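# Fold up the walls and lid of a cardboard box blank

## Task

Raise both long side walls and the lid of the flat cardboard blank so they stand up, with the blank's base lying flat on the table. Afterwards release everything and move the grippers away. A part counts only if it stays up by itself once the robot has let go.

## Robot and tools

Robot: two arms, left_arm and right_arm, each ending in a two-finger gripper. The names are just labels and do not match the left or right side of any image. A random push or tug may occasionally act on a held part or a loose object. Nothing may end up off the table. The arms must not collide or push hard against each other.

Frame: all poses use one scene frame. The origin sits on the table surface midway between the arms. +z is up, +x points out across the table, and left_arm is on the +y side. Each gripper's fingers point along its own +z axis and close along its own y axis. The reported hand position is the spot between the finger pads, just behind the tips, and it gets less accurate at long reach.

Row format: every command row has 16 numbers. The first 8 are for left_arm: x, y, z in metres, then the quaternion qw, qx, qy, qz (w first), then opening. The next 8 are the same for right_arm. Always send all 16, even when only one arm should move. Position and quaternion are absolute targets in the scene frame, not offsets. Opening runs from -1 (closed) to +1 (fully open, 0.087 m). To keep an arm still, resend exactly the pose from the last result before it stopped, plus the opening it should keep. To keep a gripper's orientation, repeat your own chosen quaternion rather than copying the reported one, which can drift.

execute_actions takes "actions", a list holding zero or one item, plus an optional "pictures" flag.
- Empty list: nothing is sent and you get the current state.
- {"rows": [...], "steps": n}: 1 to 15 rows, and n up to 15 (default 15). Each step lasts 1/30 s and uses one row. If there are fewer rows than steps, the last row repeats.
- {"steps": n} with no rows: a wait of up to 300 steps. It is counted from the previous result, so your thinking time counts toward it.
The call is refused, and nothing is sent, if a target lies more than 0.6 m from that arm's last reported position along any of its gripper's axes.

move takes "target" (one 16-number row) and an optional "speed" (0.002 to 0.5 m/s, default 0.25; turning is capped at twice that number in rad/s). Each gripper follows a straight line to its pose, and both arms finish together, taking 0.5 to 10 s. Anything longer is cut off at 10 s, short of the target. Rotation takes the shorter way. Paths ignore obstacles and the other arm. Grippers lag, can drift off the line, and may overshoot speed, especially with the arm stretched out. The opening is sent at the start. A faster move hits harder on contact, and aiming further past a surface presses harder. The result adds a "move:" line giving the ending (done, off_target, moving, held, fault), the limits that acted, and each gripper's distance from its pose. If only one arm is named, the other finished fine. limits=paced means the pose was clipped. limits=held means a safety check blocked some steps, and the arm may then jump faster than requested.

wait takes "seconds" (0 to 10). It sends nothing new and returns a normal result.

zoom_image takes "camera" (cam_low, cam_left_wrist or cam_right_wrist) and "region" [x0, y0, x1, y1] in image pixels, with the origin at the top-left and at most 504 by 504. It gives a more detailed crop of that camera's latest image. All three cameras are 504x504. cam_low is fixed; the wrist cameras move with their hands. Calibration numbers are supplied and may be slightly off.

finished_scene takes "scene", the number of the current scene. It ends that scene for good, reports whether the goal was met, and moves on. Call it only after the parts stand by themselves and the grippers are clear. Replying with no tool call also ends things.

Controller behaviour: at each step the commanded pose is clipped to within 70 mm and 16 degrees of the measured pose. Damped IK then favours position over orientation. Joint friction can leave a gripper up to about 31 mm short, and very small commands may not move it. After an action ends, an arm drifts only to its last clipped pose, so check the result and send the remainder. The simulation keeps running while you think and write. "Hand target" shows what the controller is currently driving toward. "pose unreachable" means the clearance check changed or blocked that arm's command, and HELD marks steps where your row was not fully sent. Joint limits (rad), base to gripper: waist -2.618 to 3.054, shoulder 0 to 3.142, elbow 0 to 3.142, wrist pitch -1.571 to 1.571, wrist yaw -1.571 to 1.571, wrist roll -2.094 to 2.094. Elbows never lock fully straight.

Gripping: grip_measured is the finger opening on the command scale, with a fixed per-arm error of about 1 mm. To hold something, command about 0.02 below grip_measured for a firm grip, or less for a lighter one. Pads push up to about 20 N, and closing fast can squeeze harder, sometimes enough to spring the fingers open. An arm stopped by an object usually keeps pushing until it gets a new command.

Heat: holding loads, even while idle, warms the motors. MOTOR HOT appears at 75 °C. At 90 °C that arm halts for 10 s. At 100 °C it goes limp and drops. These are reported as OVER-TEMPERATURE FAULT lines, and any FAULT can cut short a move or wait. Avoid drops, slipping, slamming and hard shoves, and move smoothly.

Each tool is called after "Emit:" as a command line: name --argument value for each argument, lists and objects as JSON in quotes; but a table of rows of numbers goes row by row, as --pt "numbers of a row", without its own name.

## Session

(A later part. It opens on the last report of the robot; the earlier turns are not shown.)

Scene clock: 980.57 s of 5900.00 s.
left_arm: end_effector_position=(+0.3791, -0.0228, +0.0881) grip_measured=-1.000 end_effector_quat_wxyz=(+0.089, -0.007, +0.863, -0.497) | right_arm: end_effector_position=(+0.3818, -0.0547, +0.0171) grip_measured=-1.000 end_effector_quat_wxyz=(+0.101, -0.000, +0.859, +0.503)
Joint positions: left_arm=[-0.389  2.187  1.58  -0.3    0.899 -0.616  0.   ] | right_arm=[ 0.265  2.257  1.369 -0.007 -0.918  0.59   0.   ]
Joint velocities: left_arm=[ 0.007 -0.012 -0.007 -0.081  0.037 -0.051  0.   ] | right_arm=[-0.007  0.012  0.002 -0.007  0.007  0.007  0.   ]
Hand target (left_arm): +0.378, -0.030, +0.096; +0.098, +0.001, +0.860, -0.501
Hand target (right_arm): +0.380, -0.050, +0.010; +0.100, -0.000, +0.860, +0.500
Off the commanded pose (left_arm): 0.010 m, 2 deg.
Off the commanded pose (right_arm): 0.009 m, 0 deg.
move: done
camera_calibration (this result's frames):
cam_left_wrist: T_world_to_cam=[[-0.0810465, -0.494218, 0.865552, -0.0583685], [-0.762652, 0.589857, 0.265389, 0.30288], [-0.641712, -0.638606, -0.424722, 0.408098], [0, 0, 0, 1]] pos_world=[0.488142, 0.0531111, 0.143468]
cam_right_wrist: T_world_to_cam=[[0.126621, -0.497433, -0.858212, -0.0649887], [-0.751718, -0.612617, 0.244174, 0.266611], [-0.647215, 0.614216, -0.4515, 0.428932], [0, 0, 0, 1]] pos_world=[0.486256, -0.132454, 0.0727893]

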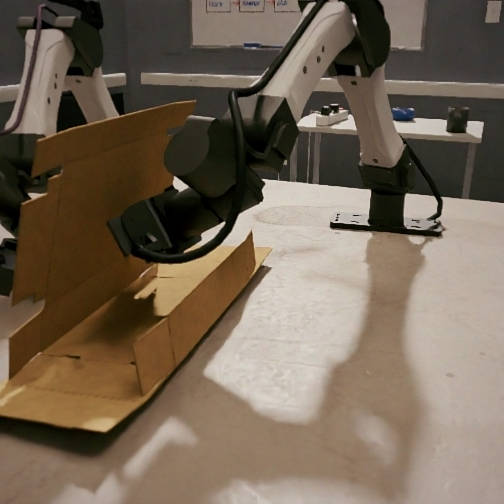

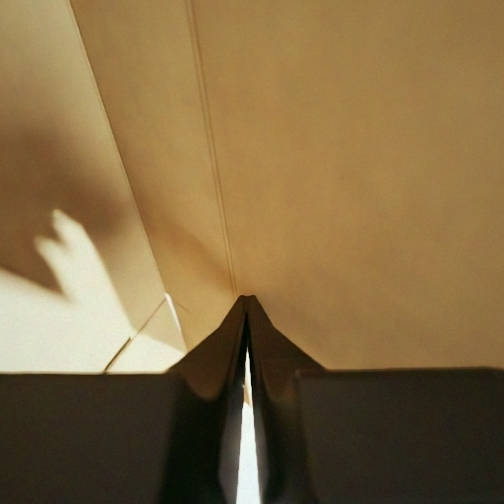

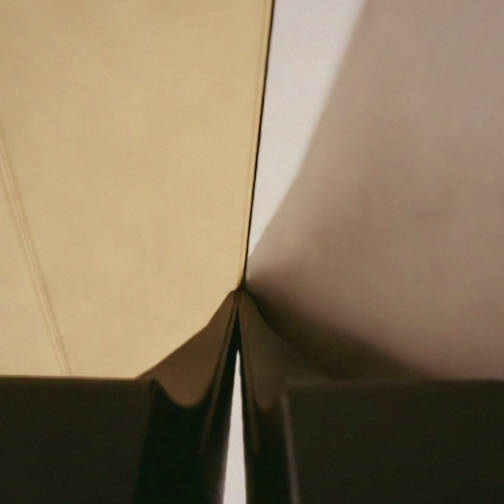

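Emit:
move --target '[0.38,-0.055,0.095,0.1,0,0.86,-0.5,-1,0.38,-0.05,0.01,0.1,0,0.86,0.5,-1]' --speed 0.03

Scene clock: 1003.30 s of 5900.00 s.
left_arm: end_effector_position=(+0.3766, -0.0450, +0.0885) grip_measured=-1.000 end_effector_quat_wxyz=(+0.093, -0.009, +0.866, -0.492) | right_arm: end_effector_position=(+0.3818, -0.0547, +0.0171) grip_measured=-1.000 end_effector_quat_wxyz=(+0.101, -0.000, +0.859, +0.503)
Joint positions: left_arm=[-0.441  2.187  1.58  -0.253  0.852 -0.676  0.   ] | right_arm=[ 0.265  2.257  1.369 -0.007 -0.918  0.591  0.   ]
Joint velocities: left_arm=[ 0.007  0.012 -0.002  0.037  0.022 -0.022  0.   ] | right_arm=[ 0.012  0.002 -0.002 -0.066 -0.051  0.066  0.   ]
Hand target (left_arm): +0.379, -0.055, +0.095; +0.099, +0.000, +0.860, -0.500
Hand target (right_arm): +0.380, -0.050, +0.010; +0.100, -0.000, +0.860, +0.500
Off the commanded pose (left_arm): 0.012 m, 2 deg.
Off the commanded pose (right_arm): 0.009 m, 0 deg.
After step 90, 18.33 s passed at rest.
move: off_target (left_arm)
camera_calibration (this result's frames):
cam_left_wrist: T_world_to_cam=[[-0.0806829, -0.504842, 0.859433, -0.0699692], [-0.768893, 0.580205, 0.268637, 0.315617], [-0.634267, -0.639137, -0.434982, 0.390553], [0, 0, 0, 1]] pos_world=[0.484745, 0.0311711, 0.145231]
cam_right_wrist: T_world_to_cam=[[0.126249, -0.497399, -0.858286, -0.0648274], [-0.751748, -0.612497, 0.244381, 0.266626], [-0.647252, 0.614363, -0.451246, 0.42895], [0, 0, 0, 1]] pos_world=[0.486259, -0.132468, 0.0727634]

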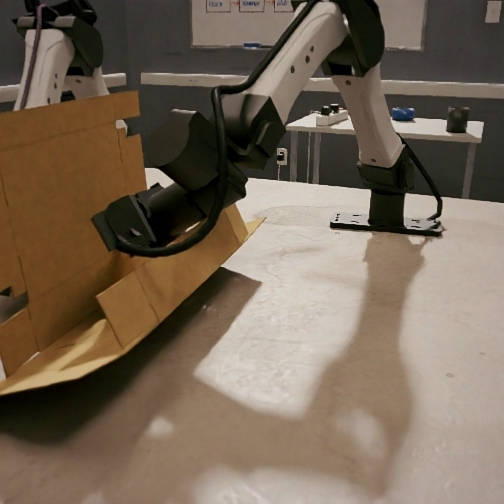

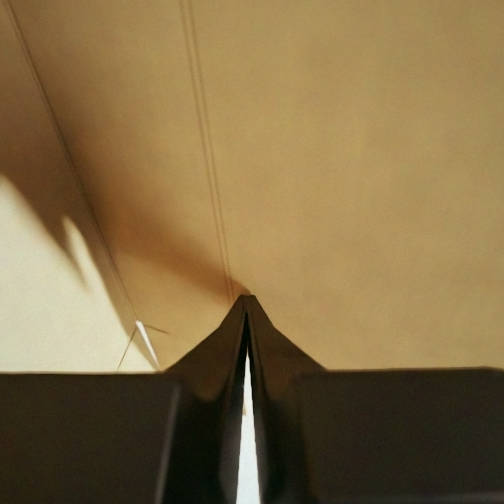

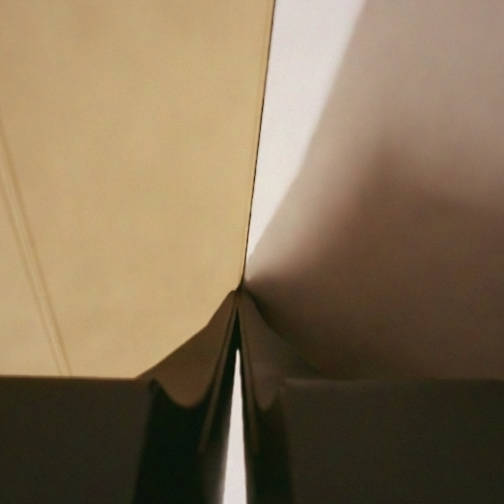

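Emit:
move --target '[0.40,-0.015,0.095,0.1,0,0.86,-0.5,-1,0.30,-0.15,0.08,0.3,0,0.9,0.3,-1]' --speed 0.08

Emit:
move --target '[0.40,-0.015,0.095,0.1,0,0.86,-0.5,-1,0.12,-0.10,0.13,0.6,0,0.8,0,-1]' --speed 0.12

Emit:
move --target '[0.40,-0.015,0.095,0.1,0,0.86,-0.5,-1,0.13,0.03,0.13,0.6,0,0.8,0,-1]' --speed 0.1

Scene clock: 1022.43 s of 5900.00 s.
left_arm: end_effector_position=(+0.3946, -0.0182, +0.0931) grip_measured=-1.000 end_effector_quat_wxyz=(+0.098, -0.002, +0.862, -0.498) | right_arm: end_effector_position=(+0.3027, -0.1445, +0.0782) grip_measured=-1.000 end_effector_quat_wxyz=(+0.301, +0.001, +0.903, +0.308)
Joint positions: left_arm=[-0.372  2.224  1.664 -0.347  0.907 -0.59   0.   ] | right_arm=[ 0.261  1.497  0.787 -0.051 -0.42   0.427  0.   ]
Joint velocities: left_arm=[-0.022 -0.017  0.002  0.007 -0.066 -0.007  0.   ] | right_arm=[ 0.002 -0.007 -0.007 -0.037  0.022  0.081  0.   ]
Hand target (left_arm): +0.400, -0.015, +0.095; +0.101, -0.000, +0.860, -0.500
Hand target (right_arm): +0.298, -0.148, +0.077; +0.302, -0.000, +0.904, +0.302
Off the commanded pose (left_arm): 0.007 m, 1 deg.
Off the commanded pose (right_arm): 0.006 m, 1 deg.
After step 90, 12.17 s passed at rest.
move: done
camera_calibration (this result's frames):
cam_left_wrist: T_world_to_cam=[[-0.0977771, -0.493335, 0.864326, -0.0523858], [-0.768084, 0.589667, 0.249677, 0.314267], [-0.63284, -0.639463, -0.436579, 0.420673], [0, 0, 0, 1]] pos_world=[0.50248, 0.0578482, 0.15047]
cam_right_wrist: T_world_to_cam=[[0.203044, -0.815485, -0.541994, -0.14103], [-0.935876, -0.324398, 0.137487, 0.242933], [-0.28794, 0.479323, -0.829059, 0.361817], [0, 0, 0, 1]] pos_world=[0.360173, -0.209628, 0.19013]

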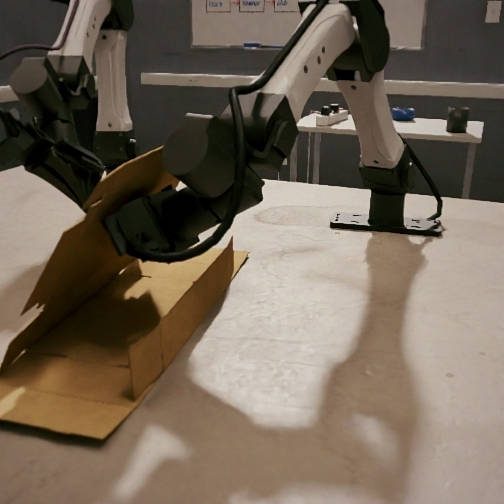

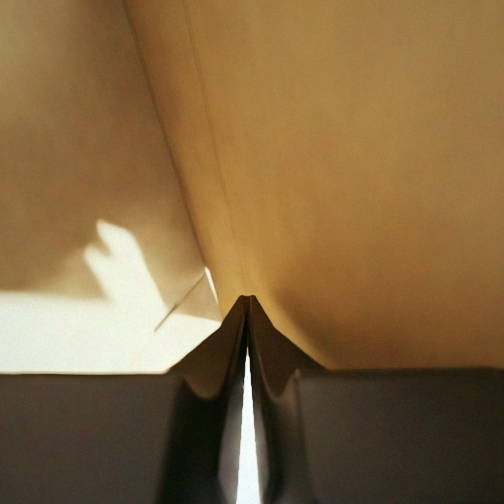

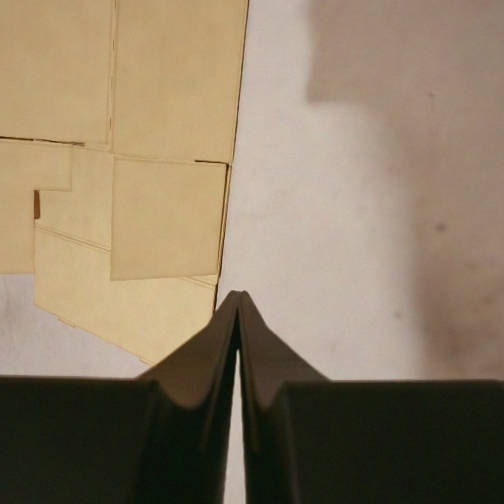

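Scene clock: 1026.97 s of 5900.00 s.
left_arm: end_effector_position=(+0.3945, -0.0182, +0.0931) grip_measured=-1.000 end_effector_quat_wxyz=(+0.098, -0.002, +0.862, -0.498) | right_arm: end_effector_position=(+0.1250, -0.1068, +0.1228) grip_measured=-1.000 end_effector_quat_wxyz=(+0.591, +0.003, +0.807, -0.006)
Joint positions: left_arm=[-0.372  2.224  1.664 -0.347  0.907 -0.589  0.   ] | right_arm=[ 1.591  1.416  0.831 -1.041  1.265  1.621  0.   ]
Joint velocities: left_arm=[-0.002  0.002 -0.007 -0.007  0.037 -0.081  0.   ] | right_arm=[-0.007  0.012  0.007 -0.051 -0.007  0.051  0.   ]
Hand target (left_arm): +0.400, -0.015, +0.095; +0.101, -0.000, +0.860, -0.500
Hand target (right_arm): +0.123, -0.100, +0.127; +0.595, +0.002, +0.804, -0.001
Off the commanded pose (left_arm): 0.007 m, 0 deg.
Off the commanded pose (right_arm): 0.011 m, 1 deg.
move: off_target (right_arm)
camera_calibration (this result's frames):
cam_left_wrist: T_world_to_cam=[[-0.098627, -0.492862, 0.8645, -0.0521379], [-0.767714, 0.590425, 0.249023, 0.314134], [-0.633157, -0.639129, -0.436609, 0.420761], [0, 0, 0, 1]] pos_world=[0.502431, 0.0577511, 0.150555]
cam_right_wrist: T_world_to_cam=[[-0.00541231, -0.999521, 0.030458, -0.113929], [-0.929461, -0.00620741, -0.368868, 0.178021], [0.368881, -0.0303059, -0.928983, 0.205258], [0, 0, 0, 1]] pos_world=[0.089131, -0.106549, 0.259817]

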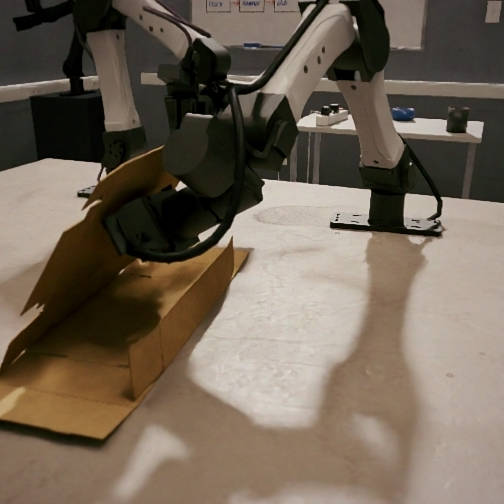

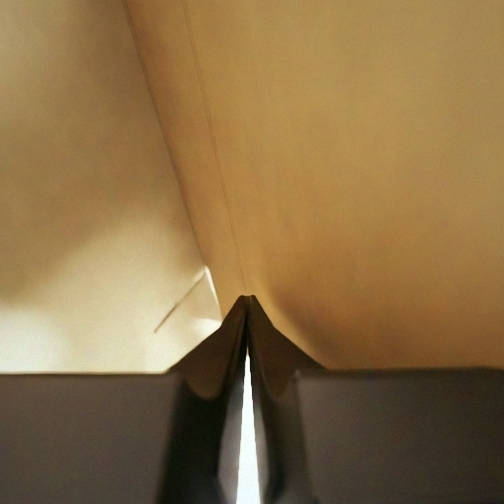

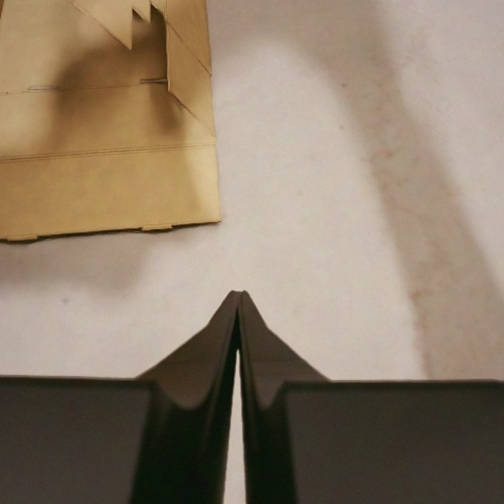

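Scene clock: 1028.67 s of 5900.00 s.
left_arm: end_effector_position=(+0.3945, -0.0183, +0.0932) grip_measured=-1.000 end_effector_quat_wxyz=(+0.098, -0.002, +0.862, -0.498) | right_arm: end_effector_position=(+0.1276, +0.0258, +0.1286) grip_measured=-1.000 end_effector_quat_wxyz=(+0.596, -0.004, +0.803, +0.002)
Joint positions: left_arm=[-0.372  2.224  1.664 -0.347  0.908 -0.589  0.   ] | right_arm=[ 1.586  1.866  1.332 -0.996  1.278  1.527  0.   ]
Joint velocities: left_arm=[-0.012  0.002 -0.012 -0.007 -0.066 -0.007  0.   ] | right_arm=[-0.002 -0.002  0.007 -0.037  0.022 -0.037  0.   ]
Hand target (left_arm): +0.400, -0.015, +0.095; +0.100, -0.000, +0.860, -0.500
Hand target (right_arm): +0.132, +0.030, +0.132; +0.600, -0.001, +0.800, +0.001
Off the commanded pose (left_arm): 0.007 m, 0 deg.
Off the commanded pose (right_arm): 0.005 m, 1 deg.
move: done
camera_calibration (this result's frames):
cam_left_wrist: T_world_to_cam=[[-0.0986778, -0.492587, 0.864651, -0.0521827], [-0.767557, 0.590678, 0.248909, 0.314057], [-0.633339, -0.639107, -0.436376, 0.420789], [0, 0, 0, 1]] pos_world=[0.50241, 0.0577182, 0.15057]
cam_right_wrist: T_world_to_cam=[[0.0168885, -0.99954, 0.0251814, 0.0163054], [-0.92432, -0.0252107, -0.380786, 0.184815], [0.381245, -0.0168447, -0.92432, 0.211136], [0, 0, 0, 1]] pos_world=[0.0900584, 0.0245138, 0.265122]

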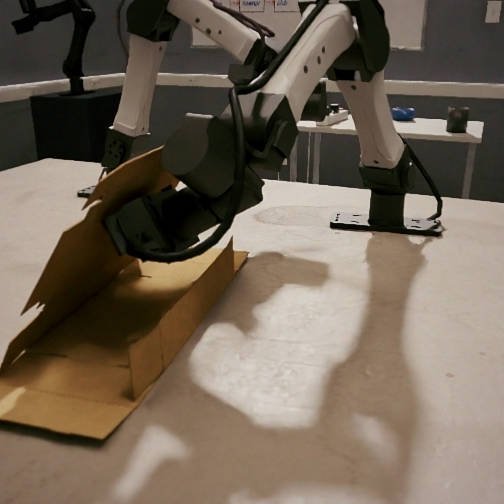

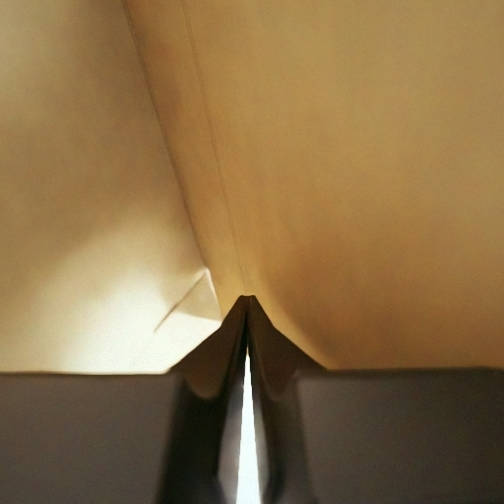

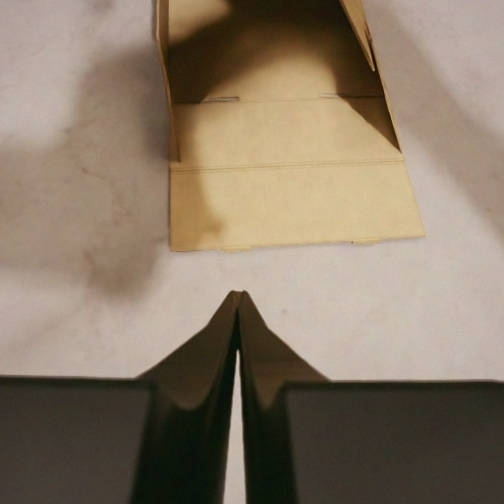

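Emit:
move --target '[0.47,-0.02,0.095,0.2,0,0.85,-0.49,-1,0.30,0.04,0.05,0.55,0,0.835,0,-1]' --speed 0.08

Emit:
move --target '[0.47,-0.02,0.095,0.2,0,0.85,-0.49,-1,0.325,0.04,0.0,0.55,0,0.835,0,-1]' --speed 0.04

Scene clock: 1043.33 s of 5900.00 s.
left_arm: end_effector_position=(+0.4571, -0.0234, +0.0905) grip_measured=-1.000 end_effector_quat_wxyz=(+0.182, +0.002, +0.855, -0.486) | right_arm: end_effector_position=(+0.2918, +0.0323, +0.0464) grip_measured=-1.000 end_effector_quat_wxyz=(+0.547, -0.009, +0.837, -0.007)
Joint positions: left_arm=[-0.366  2.346  1.834 -0.23   0.82  -0.62   0.   ] | right_arm=[1.121 2.015 1.16  0.082 0.959 0.65  0.   ]
Joint velocities: left_arm=[-0.007 -0.022 -0.007  0.022 -0.022  0.051  0.   ] | right_arm=[ 0.002 -0.007 -0.007 -0.066 -0.037 -0.022  0.   ]
Hand target (left_arm): +0.469, -0.021, +0.096; +0.199, +0.001, +0.849, -0.489
Hand target (right_arm): +0.299, +0.039, +0.052; +0.553, -0.002, +0.833, +0.002
Off the commanded pose (left_arm): 0.014 m, 2 deg.
Off the commanded pose (right_arm): 0.012 m, 1 deg.
After step 90, 8.77 s passed at rest.
move: off_target (left_arm, right_arm)
camera_calibration (this result's frames):
cam_left_wrist: T_world_to_cam=[[-0.186671, -0.516017, 0.835991, -0.0038971], [-0.841053, 0.523717, 0.135465, 0.408096], [-0.507725, -0.677825, -0.53176, 0.406307], [0, 0, 0, 1]] pos_world=[0.548795, 0.0596677, 0.164033]
cam_right_wrist: T_world_to_cam=[[0.0168359, -0.998886, 0.0440769, 0.0212134], [-0.963122, -0.0280412, -0.267599, 0.311624], [0.268537, -0.0379462, -0.962522, 0.108078], [0, 0, 0, 1]] pos_world=[0.270752, 0.0340292, 0.186483]

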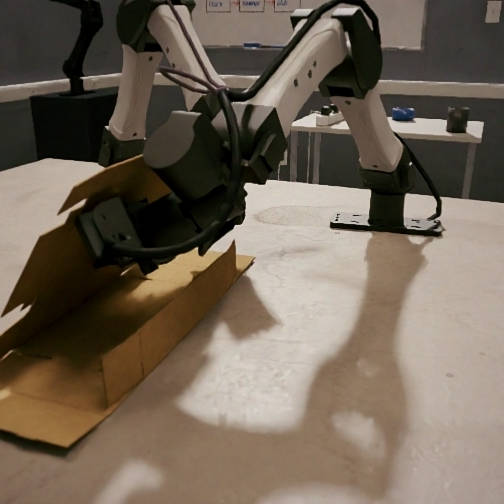

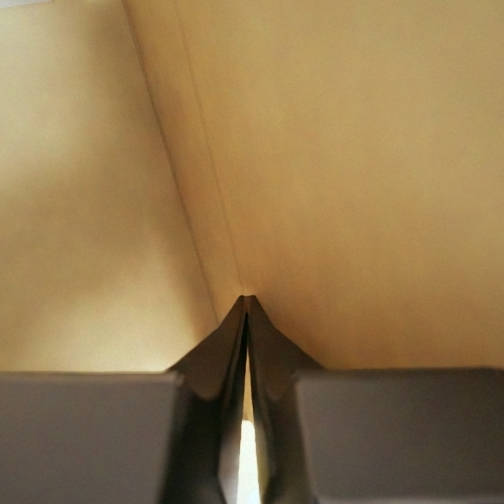

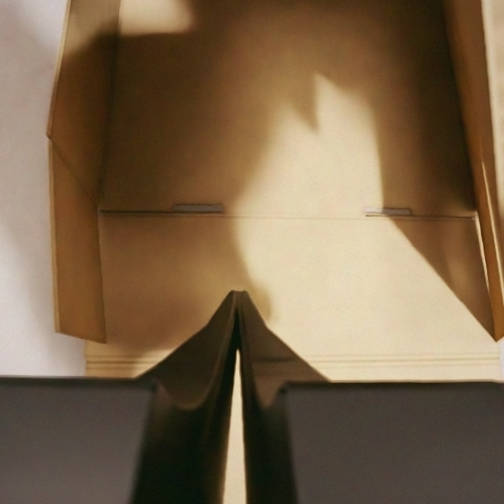

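Scene clock: 1045.07 s of 5900.00 s.
left_arm: end_effector_position=(+0.4578, -0.0235, +0.0910) grip_measured=-1.000 end_effector_quat_wxyz=(+0.184, +0.003, +0.854, -0.487) | right_arm: end_effector_position=(+0.3225, +0.0405, +0.0188) grip_measured=-1.000 end_effector_quat_wxyz=(+0.566, +0.014, +0.824, +0.007)
Joint positions: left_arm=[-0.366  2.346  1.834 -0.225  0.82  -0.62   0.   ] | right_arm=[1.071 2.149 1.18  0.303 0.95  0.598 0.   ]
Joint velocities: left_arm=[-0.037 -0.012 -0.002 -0.022 -0.11  -0.007  0.   ] | right_arm=[ 0.007  0.002 -0.002  0.081 -0.037 -0.037  0.   ]
Hand target (left_arm): +0.469, -0.020, +0.095; +0.200, +0.000, +0.849, -0.489
Hand target (right_arm): +0.325, +0.039, +0.001; +0.550, +0.000, +0.835, +0.000
Off the commanded pose (left_arm): 0.013 m, 2 deg.
Off the commanded pose (right_arm): 0.019 m, 3 deg.
move: off_target (left_arm, right_arm)
camera_calibration (this result's frames):
cam_left_wrist: T_world_to_cam=[[-0.190381, -0.515081, 0.835731, -0.00252724], [-0.841644, 0.523866, 0.131144, 0.409317], [-0.505361, -0.678421, -0.53325, 0.405823], [0, 0, 0, 1]] pos_world=[0.549105, 0.0595894, 0.164837]
cam_right_wrist: T_world_to_cam=[[-0.00655193, -0.999973, -0.00343648, 0.0385862], [-0.950548, 0.00729512, -0.310492, 0.329368], [0.310508, 0.00123222, -0.95057, 0.0581871], [0, 0, 0, 1]] pos_world=[0.295265, 0.0361106, 0.157709]

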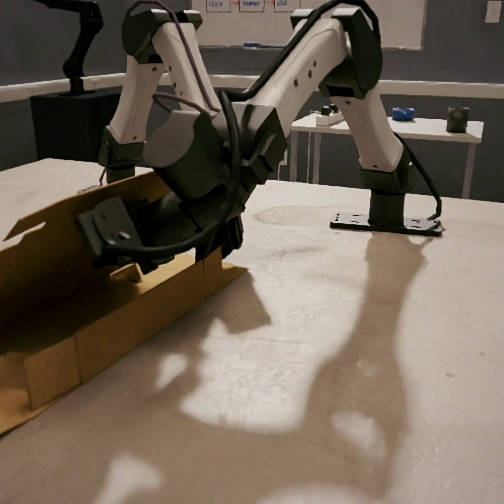

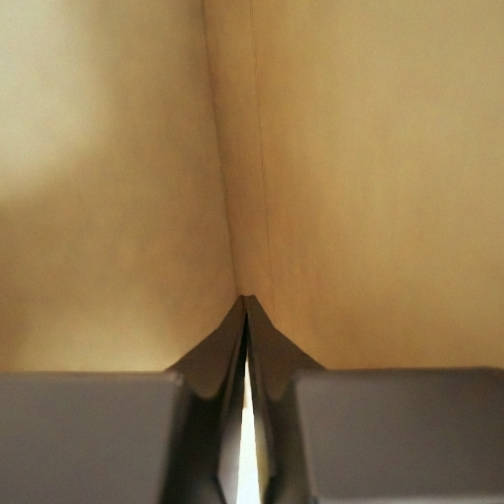

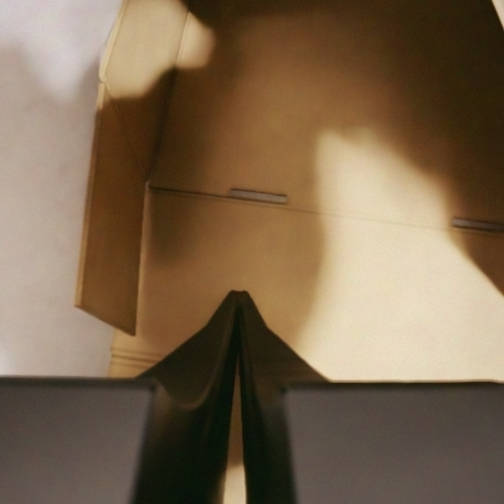

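Emit:
move --target '[0.47,-0.02,0.095,0.2,0,0.85,-0.49,-1,0.34,0.03,0.10,0.6,0,0.8,0,-1]' --speed 0.06

Emit:
move --target '[0.47,0.0,0.095,0.2,0,0.85,-0.49,-1,0.35,-0.03,0.10,0.6,0,0.8,0,-1]' --speed 0.04

Emit:
move --target '[0.45,0.15,0.16,0.25,0,0.95,-0.2,0.3,0.35,-0.03,0.10,0.6,0,0.8,0,-1]' --speed 0.1

Scene clock: 1053.57 s of 5900.00 s.
left_arm: end_effector_position=(+0.4578, -0.0235, +0.0910) grip_measured=-1.000 end_effector_quat_wxyz=(+0.184, +0.003, +0.854, -0.487) | right_arm: end_effector_position=(+0.3338, +0.0315, +0.0842) grip_measured=-1.000 end_effector_quat_wxyz=(+0.593, -0.009, +0.805, -0.001)
Joint positions: left_arm=[-0.366  2.346  1.834 -0.225  0.82  -0.621  0.   ] | right_arm=[1.05  2.005 1.18  0.288 0.953 0.438 0.   ]
Joint velocities: left_arm=[ 0.007 -0.007  0.007  0.007 -0.007  0.007  0.   ] | right_arm=[-0.007 -0.007 -0.002  0.037 -0.022 -0.007  0.   ]
Hand target (left_arm): +0.469, -0.020, +0.095; +0.200, +0.000, +0.849, -0.489
Hand target (right_arm): +0.339, +0.029, +0.100; +0.601, -0.000, +0.800, +0.000
Off the commanded pose (left_arm): 0.013 m, 2 deg.
Off the commanded pose (right_arm): 0.017 m, 1 deg.
After step 90, 3.80 s passed at rest.
move: off_target (left_arm, right_arm)
camera_calibration (this result's frames):
cam_left_wrist: T_world_to_cam=[[-0.190334, -0.514938, 0.83583, -0.00260106], [-0.841743, 0.523747, 0.130989, 0.40942], [-0.505215, -0.678622, -0.533132, 0.40578], [0, 0, 0, 1]] pos_world=[0.549137, 0.0595993, 0.164879]
cam_right_wrist: T_world_to_cam=[[0.0202601, -0.999098, 0.0373135, 0.0174324], [-0.927192, -0.0327382, -0.373153, 0.359219], [0.374038, -0.0270367, -0.927019, 0.0945843], [0, 0, 0, 1]] pos_world=[0.297334, 0.0317341, 0.221075]

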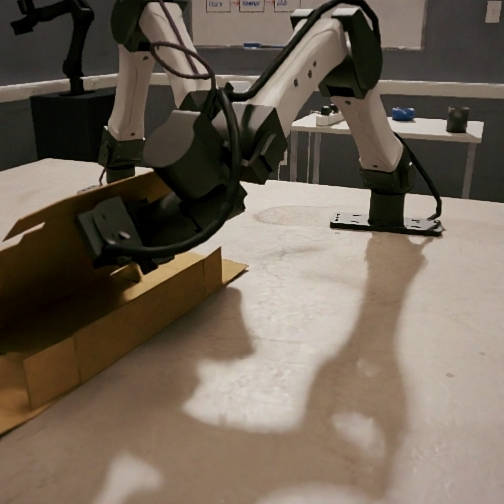

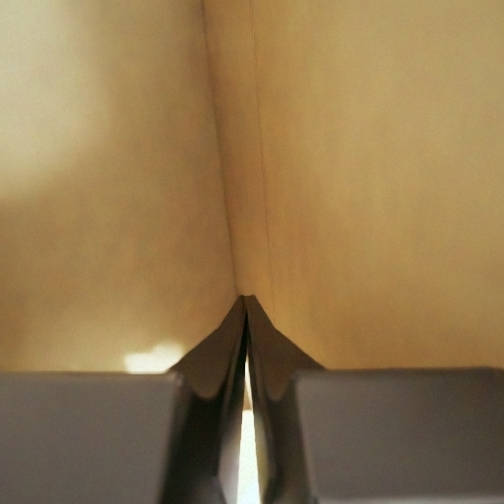

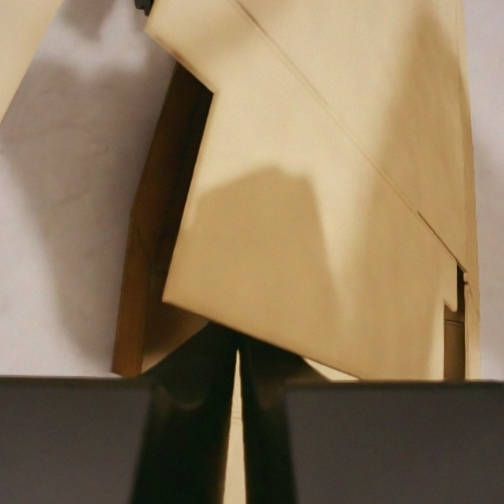

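Scene clock: 1055.47 s of 5900.00 s.
left_arm: end_effector_position=(+0.4663, -0.0045, +0.0921) grip_measured=-1.000 end_effector_quat_wxyz=(+0.193, -0.004, +0.852, -0.487) | right_arm: end_effector_position=(+0.3470, -0.0257, +0.0915) grip_measured=-1.000 end_effector_quat_wxyz=(+0.594, -0.005, +0.804, -0.006)
Joint positions: left_arm=[-0.327  2.346  1.834 -0.225  0.836 -0.605  0.   ] | right_arm=[0.942 1.868 0.995 0.399 0.871 0.358 0.   ]
Joint velocities: left_arm=[-0.007 -0.007 -0.007  0.007  0.007  0.007  0.   ] | right_arm=[-0.007  0.002 -0.007  0.022 -0.022 -0.007  0.   ]
Hand target (left_arm): +0.470, -0.000, +0.095; +0.200, +0.000, +0.849, -0.489
Hand target (right_arm): +0.349, -0.030, +0.099; +0.600, -0.000, +0.800, -0.001
Off the commanded pose (left_arm): 0.007 m, 1 deg.
Off the commanded pose (right_arm): 0.010 m, 1 deg.
move: done
camera_calibration (this result's frames):
cam_left_wrist: T_world_to_cam=[[-0.189166, -0.514038, 0.836649, 0.00734355], [-0.853339, 0.507609, 0.118935, 0.412899], [-0.485827, -0.691446, -0.534671, 0.41462], [0, 0, 0, 1]] pos_world=[0.555166, 0.0808712, 0.166433]
cam_right_wrist: T_world_to_cam=[[0.00772733, -0.999172, 0.039934, -0.036084], [-0.926668, -0.0221633, -0.375226, 0.372562], [0.375801, -0.0341061, -0.926073, 0.0939568], [0, 0, 0, 1]] pos_world=[0.310211, -0.0245925, 0.228247]

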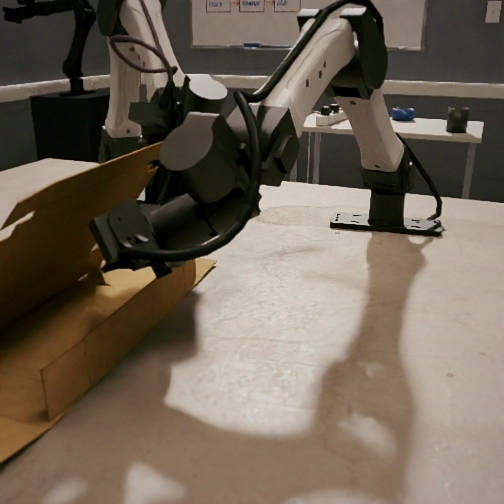

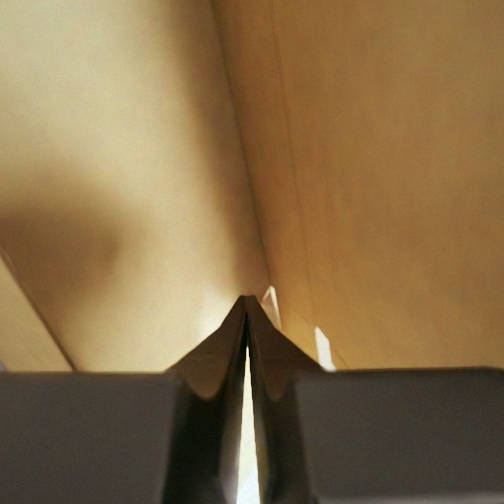

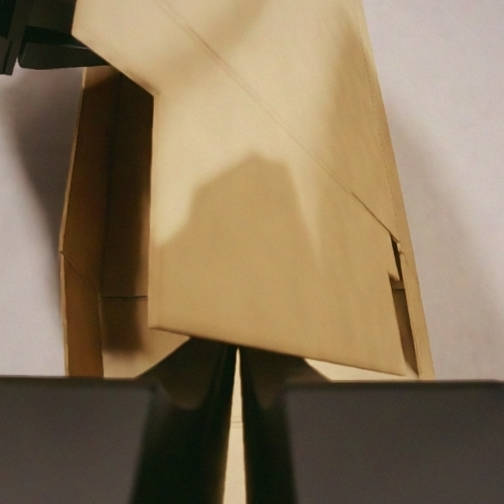

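Scene clock: 1059.07 s of 5900.00 s.
left_arm: end_effector_position=(+0.4481, +0.1432, +0.1400) grip_measured=+0.300 end_effector_quat_wxyz=(+0.231, -0.003, +0.951, -0.203) | right_arm: end_effector_position=(+0.3468, -0.0249, +0.0912) grip_measured=-1.000 end_effector_quat_wxyz=(+0.593, -0.007, +0.805, -0.005)
Joint positions: left_arm=[-0.202  2.161  2.047 -0.929  0.355 -0.187  0.057] | right_arm=[0.942 1.868 0.995 0.399 0.866 0.356 0.   ]
Joint velocities: left_arm=[-0.007 -0.017  0.002 -0.037  0.022  0.037 -0.002] | right_arm=[-0.002  0.002 -0.002  0.022 -0.037  0.007  0.   ]
Hand target (left_arm): +0.450, +0.150, +0.159; +0.250, -0.001, +0.948, -0.199
Hand target (right_arm): +0.350, -0.030, +0.100; +0.600, -0.000, +0.800, -0.000
Off the commanded pose (left_arm): 0.021 m, 2 deg.
Off the commanded pose (right_arm): 0.011 m, 1 deg.
move: off_target (left_arm, right_arm)
camera_calibration (this result's frames):
cam_left_wrist: T_world_to_cam=[[-0.0962099, -0.912107, 0.398504, 0.116375], [-0.915992, 0.237796, 0.323129, 0.354818], [-0.389491, -0.333938, -0.85836, 0.484414], [0, 0, 0, 1]] pos_world=[0.524882, 0.183536, 0.254774]
cam_right_wrist: T_world_to_cam=[[0.0131144, -0.999103, 0.0402655, -0.0371747], [-0.927267, -0.0272205, -0.373409, 0.372221], [0.374171, -0.0324398, -0.926792, 0.0944412], [0, 0, 0, 1]] pos_world=[0.310299, -0.0239457, 0.228015]

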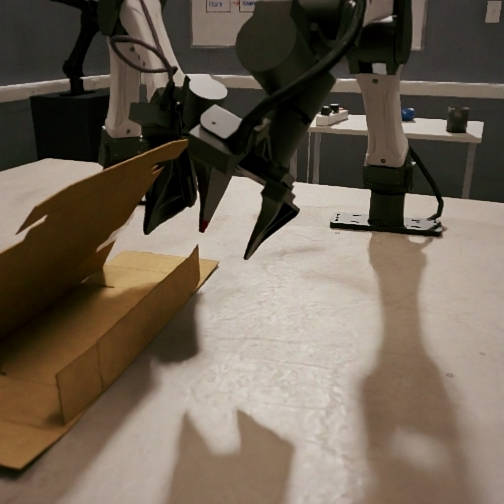

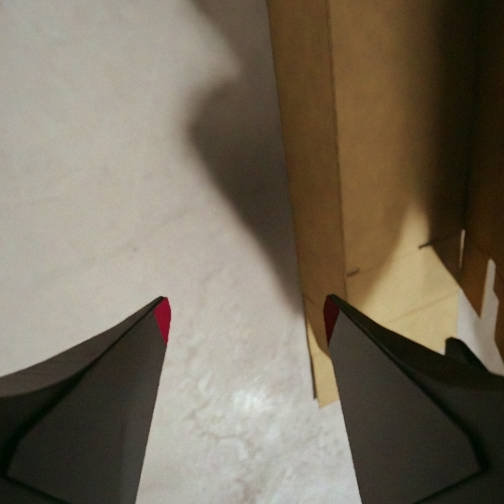

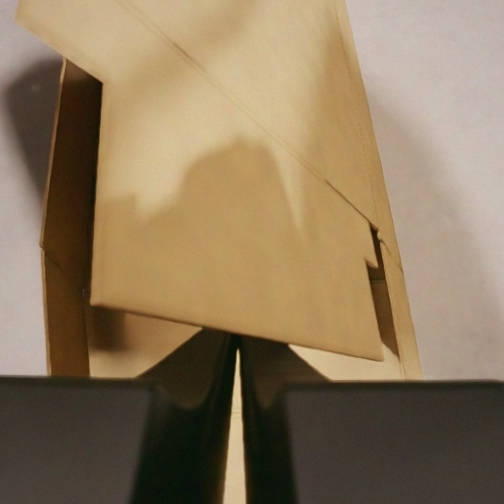

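Emit:
move --target '[0.45,0.06,0.10,0.25,0,0.96,-0.12,0.3,0.36,-0.04,0.10,0.6,0,0.8,0,-1]' --speed 0.06

Scene clock: 1067.90 s of 5900.00 s.
left_arm: end_effector_position=(+0.4443, +0.0642, +0.1019) grip_measured=+0.300 end_effector_quat_wxyz=(+0.240, +0.003, +0.963, -0.121) | right_arm: end_effector_position=(+0.3592, -0.0333, +0.0933) grip_measured=-1.000 end_effector_quat_wxyz=(+0.595, -0.005, +0.804, -0.004)
Joint positions: left_arm=[-0.434  2.214  2.013 -0.831  0.079 -0.331  0.057] | right_arm=[0.902 1.868 0.995 0.423 0.832 0.332 0.   ]
Joint velocities: left_arm=[-0.007 -0.012  0.002 -0.022 -0.007 -0.051  0.   ] | right_arm=[-0.012 -0.002  0.002 -0.022  0.007  0.022  0.   ]
Hand target (left_arm): +0.450, +0.060, +0.100; +0.249, -0.000, +0.961, -0.122
Hand target (right_arm): +0.360, -0.040, +0.100; +0.600, +0.000, +0.800, -0.000
Off the commanded pose (left_arm): 0.007 m, 1 deg.
Off the commanded pose (right_arm): 0.010 m, 1 deg.
After step 90, 3.90 s passed at rest.
move: done
camera_calibration (this result's frames):
cam_left_wrist: T_world_to_cam=[[-0.0721142, -0.967654, 0.241754, 0.0679901], [-0.926429, 0.15478, 0.343179, 0.390383], [-0.369498, -0.19922, -0.907625, 0.411403], [0, 0, 0, 1]] pos_world=[0.518578, 0.087327, 0.222991]
cam_right_wrist: T_world_to_cam=[[0.01007, -0.999332, 0.0351245, -0.0442915], [-0.92618, -0.0225628, -0.376407, 0.384233], [0.376948, -0.0287412, -0.925788, 0.0905073], [0, 0, 0, 1]] pos_world=[0.322199, -0.0329913, 0.229975]

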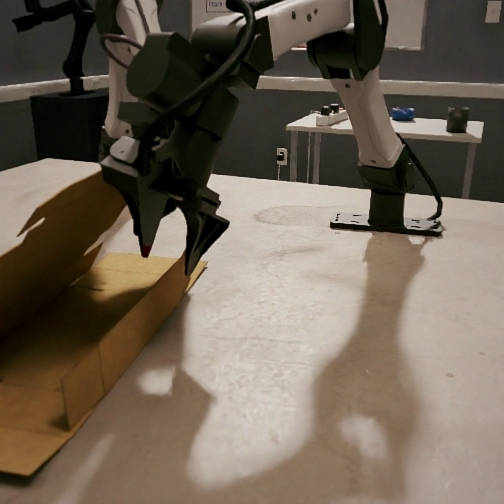

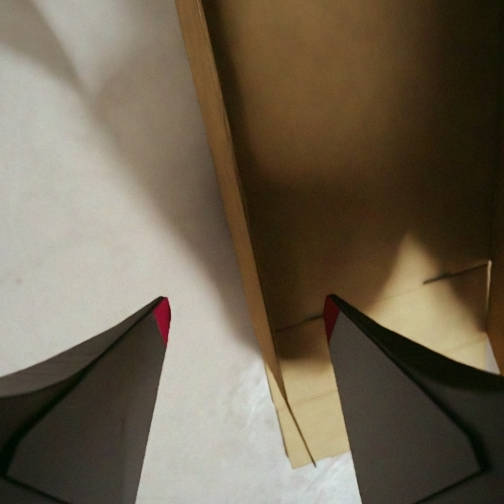

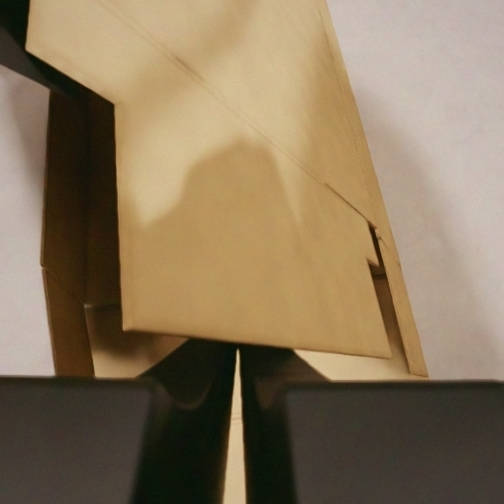

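Emit:
move --target '[0.455,0.048,0.025,0.25,0,0.965,-0.06,0.3,0.36,-0.04,0.10,0.6,0,0.8,0,-1]' --speed 0.05

Emit:
move --target '[0.455,0.048,0.025,0.25,0,0.965,-0.06,-1,0.36,-0.04,0.10,0.6,0,0.8,0,-1]' --speed 0.05

Emit:
move --target '[0.455,0.048,0.025,0.25,0,0.965,-0.06,-1,0.40,-0.12,0.10,0.6,0,0.8,0,-1]' --speed 0.03

Scene clock: 1074.27 s of 5900.00 s.
left_arm: end_effector_position=(+0.4589, +0.0522, +0.0368) grip_measured=+0.300 end_effector_quat_wxyz=(+0.253, +0.000, +0.965, -0.063) | right_arm: end_effector_position=(+0.3593, -0.0331, +0.0935) grip_measured=-1.000 end_effector_quat_wxyz=(+0.595, -0.005, +0.804, -0.003)
Joint positions: left_arm=[-0.492  2.326  1.955 -0.675 -0.064 -0.355  0.057] | right_arm=[0.902 1.868 0.995 0.424 0.832 0.331 0.   ]
Joint velocities: left_arm=[ 0.012 -0.002 -0.007 -0.007 -0.007  0.022 -0.001] | right_arm=[-0.017  0.007 -0.002  0.037 -0.007  0.051  0.   ]
Hand target (left_arm): +0.456, +0.047, +0.025; +0.250, -0.000, +0.966, -0.060
Hand target (right_arm): +0.360, -0.040, +0.100; +0.600, -0.000, +0.800, -0.001
Off the commanded pose (left_arm): 0.013 m, 1 deg.
Off the commanded pose (right_arm): 0.009 m, 1 deg.
After step 90, 1.43 s passed at rest.
move: off_target (left_arm)
camera_calibration (this result's frames):
cam_left_wrist: T_world_to_cam=[[-0.0410804, -0.990264, 0.133001, 0.0641314], [-0.938644, 0.0838698, 0.334536, 0.437677], [-0.342433, -0.111097, -0.932951, 0.339169], [0, 0, 0, 1]] pos_world=[0.5296, 0.0644798, 0.161479]
cam_right_wrist: T_world_to_cam=[[0.0106072, -0.999346, 0.0345779, -0.0442664], [-0.92585, -0.0228783, -0.377197, 0.38437], [0.377741, -0.0280129, -0.925487, 0.0903977], [0, 0, 0, 1]] pos_world=[0.322192, -0.0329114, 0.230176]

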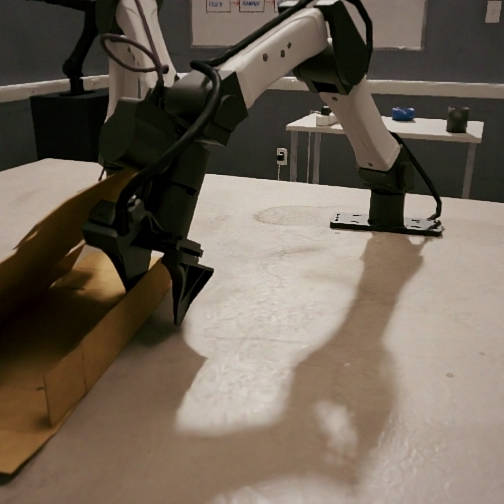

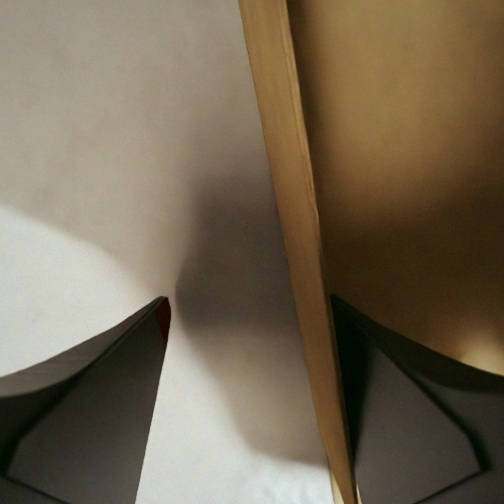

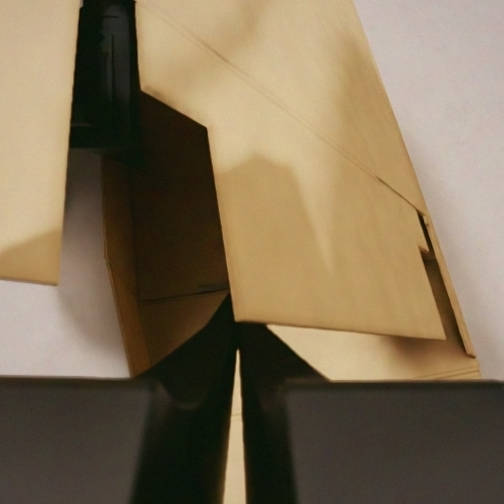

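Scene clock: 1074.97 s of 5900.00 s.
left_arm: end_effector_position=(+0.4633, +0.0484, +0.0386) grip_measured=-0.999 end_effector_quat_wxyz=(+0.262, -0.007, +0.962, -0.072) | right_arm: end_effector_position=(+0.3592, -0.0327, +0.0933) grip_measured=-1.000 end_effector_quat_wxyz=(+0.594, -0.005, +0.804, -0.002)
Joint positions: left_arm=[-0.492  2.325  1.952 -0.65  -0.059 -0.371  0.   ] | right_arm=[0.902 1.868 0.995 0.424 0.829 0.331 0.   ]
Joint velocities: left_arm=[ 0.007 -0.002  0.012 -0.051  0.007  0.066 -0.   ] | right_arm=[ 0.012  0.007  0.007 -0.007  0.022 -0.051  0.   ]
Hand target (left_arm): +0.455, +0.048, +0.025; +0.250, -0.000, +0.966, -0.060
Hand target (right_arm): +0.360, -0.040, +0.100; +0.600, -0.000, +0.800, -0.000
Off the commanded pose (left_arm): 0.016 m, 2 deg.
Off the commanded pose (right_arm): 0.010 m, 1 deg.
move: off_target (left_arm)
camera_calibration (this result's frames):
cam_left_wrist: T_world_to_cam=[[-0.0336494, -0.987757, 0.152326, 0.0560067], [-0.945366, 0.0809077, 0.315811, 0.445533], [-0.324269, -0.133377, -0.936515, 0.33484], [0, 0, 0, 1]] pos_world=[0.531655, 0.0639338, 0.164347]
cam_right_wrist: T_world_to_cam=[[0.0130419, -0.999342, 0.0338329, -0.0446244], [-0.926131, -0.0248291, -0.376384, 0.384213], [0.376977, -0.0264249, -0.925846, 0.0906714], [0, 0, 0, 1]] pos_world=[0.322232, -0.0326595, 0.230069]

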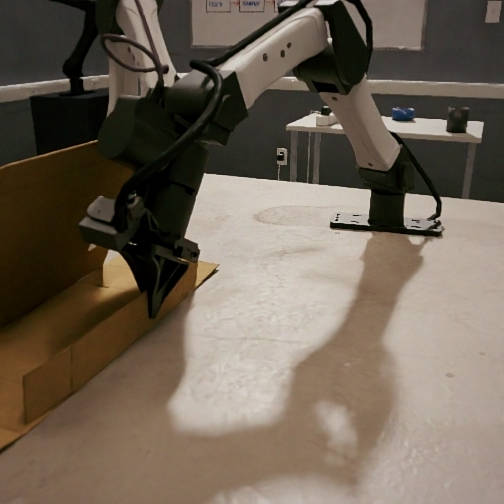

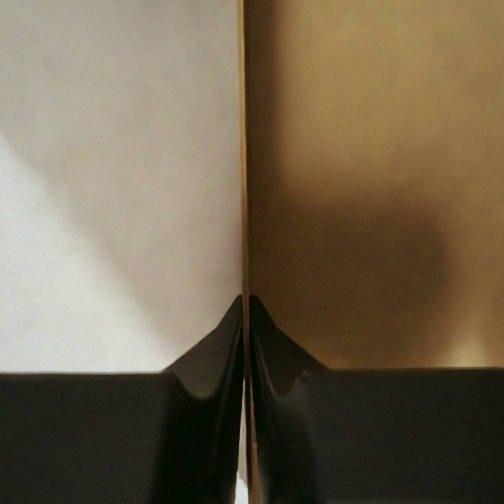

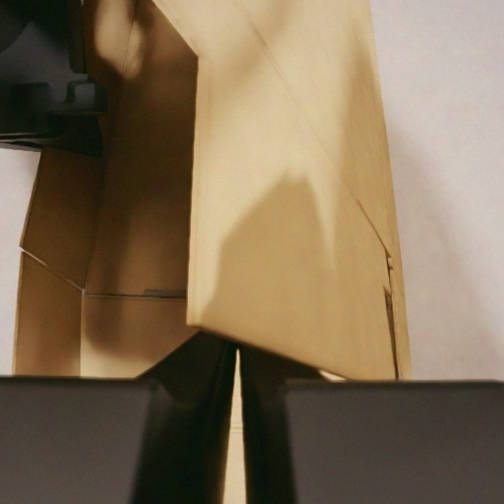

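Scene clock: 1078.43 s of 5900.00 s.
left_arm: end_effector_position=(+0.4678, +0.0510, +0.0399) grip_measured=-0.974 end_effector_quat_wxyz=(+0.272, -0.027, +0.960, -0.065) | right_arm: end_effector_position=(+0.3965, -0.1137, +0.0942) grip_measured=-1.000 end_effector_quat_wxyz=(+0.595, -0.002, +0.804, -0.003)
Joint positions: left_arm=[-0.492  2.325  1.952 -0.638 -0.089 -0.404  0.001] | right_arm=[0.664 1.778 0.85  0.562 0.616 0.21  0.   ]
Joint velocities: left_arm=[-0.007 -0.002 -0.007 -0.007  0.022 -0.007 -0.   ] | right_arm=[-0.022  0.002 -0.012  0.022 -0.007 -0.022  0.   ]
Hand target (left_arm): +0.455, +0.048, +0.025; +0.250, -0.000, +0.966, -0.060
Hand target (right_arm): +0.398, -0.120, +0.100; +0.601, -0.000, +0.799, -0.000
Off the commanded pose (left_arm): 0.020 m, 4 deg.
Off the commanded pose (right_arm): 0.009 m, 1 deg.
move: off_target (left_arm)
camera_calibration (this result's frames):
cam_left_wrist: T_world_to_cam=[[0.00705403, -0.988739, 0.149486, 0.0396226], [-0.953013, 0.0386264, 0.300456, 0.455555], [-0.302846, -0.144582, -0.942009, 0.328631], [0, 0, 0, 1]] pos_world=[0.533395, 0.069094, 0.166776]
cam_right_wrist: T_world_to_cam=[[0.00683947, -0.999486, 0.031322, -0.123424], [-0.925796, -0.0181681, -0.377588, 0.417817], [0.377963, -0.0264153, -0.925444, 0.0748783], [0, 0, 0, 1]] pos_world=[0.359356, -0.113792, 0.230924]

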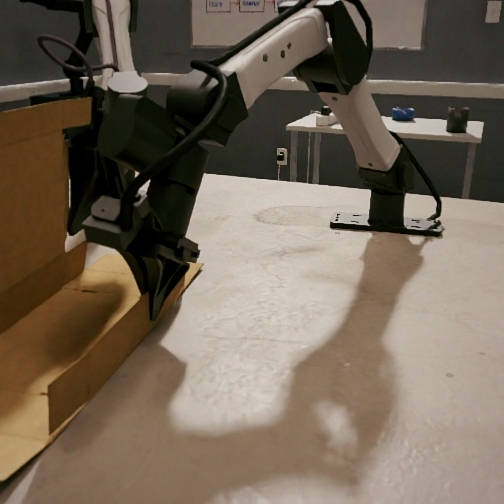

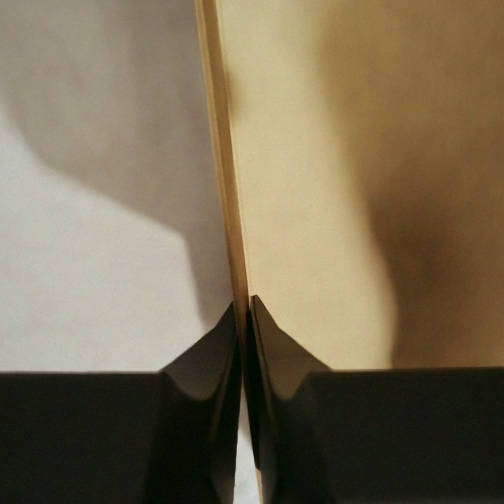

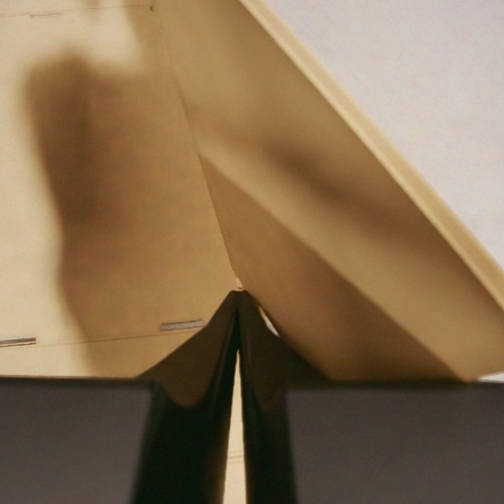

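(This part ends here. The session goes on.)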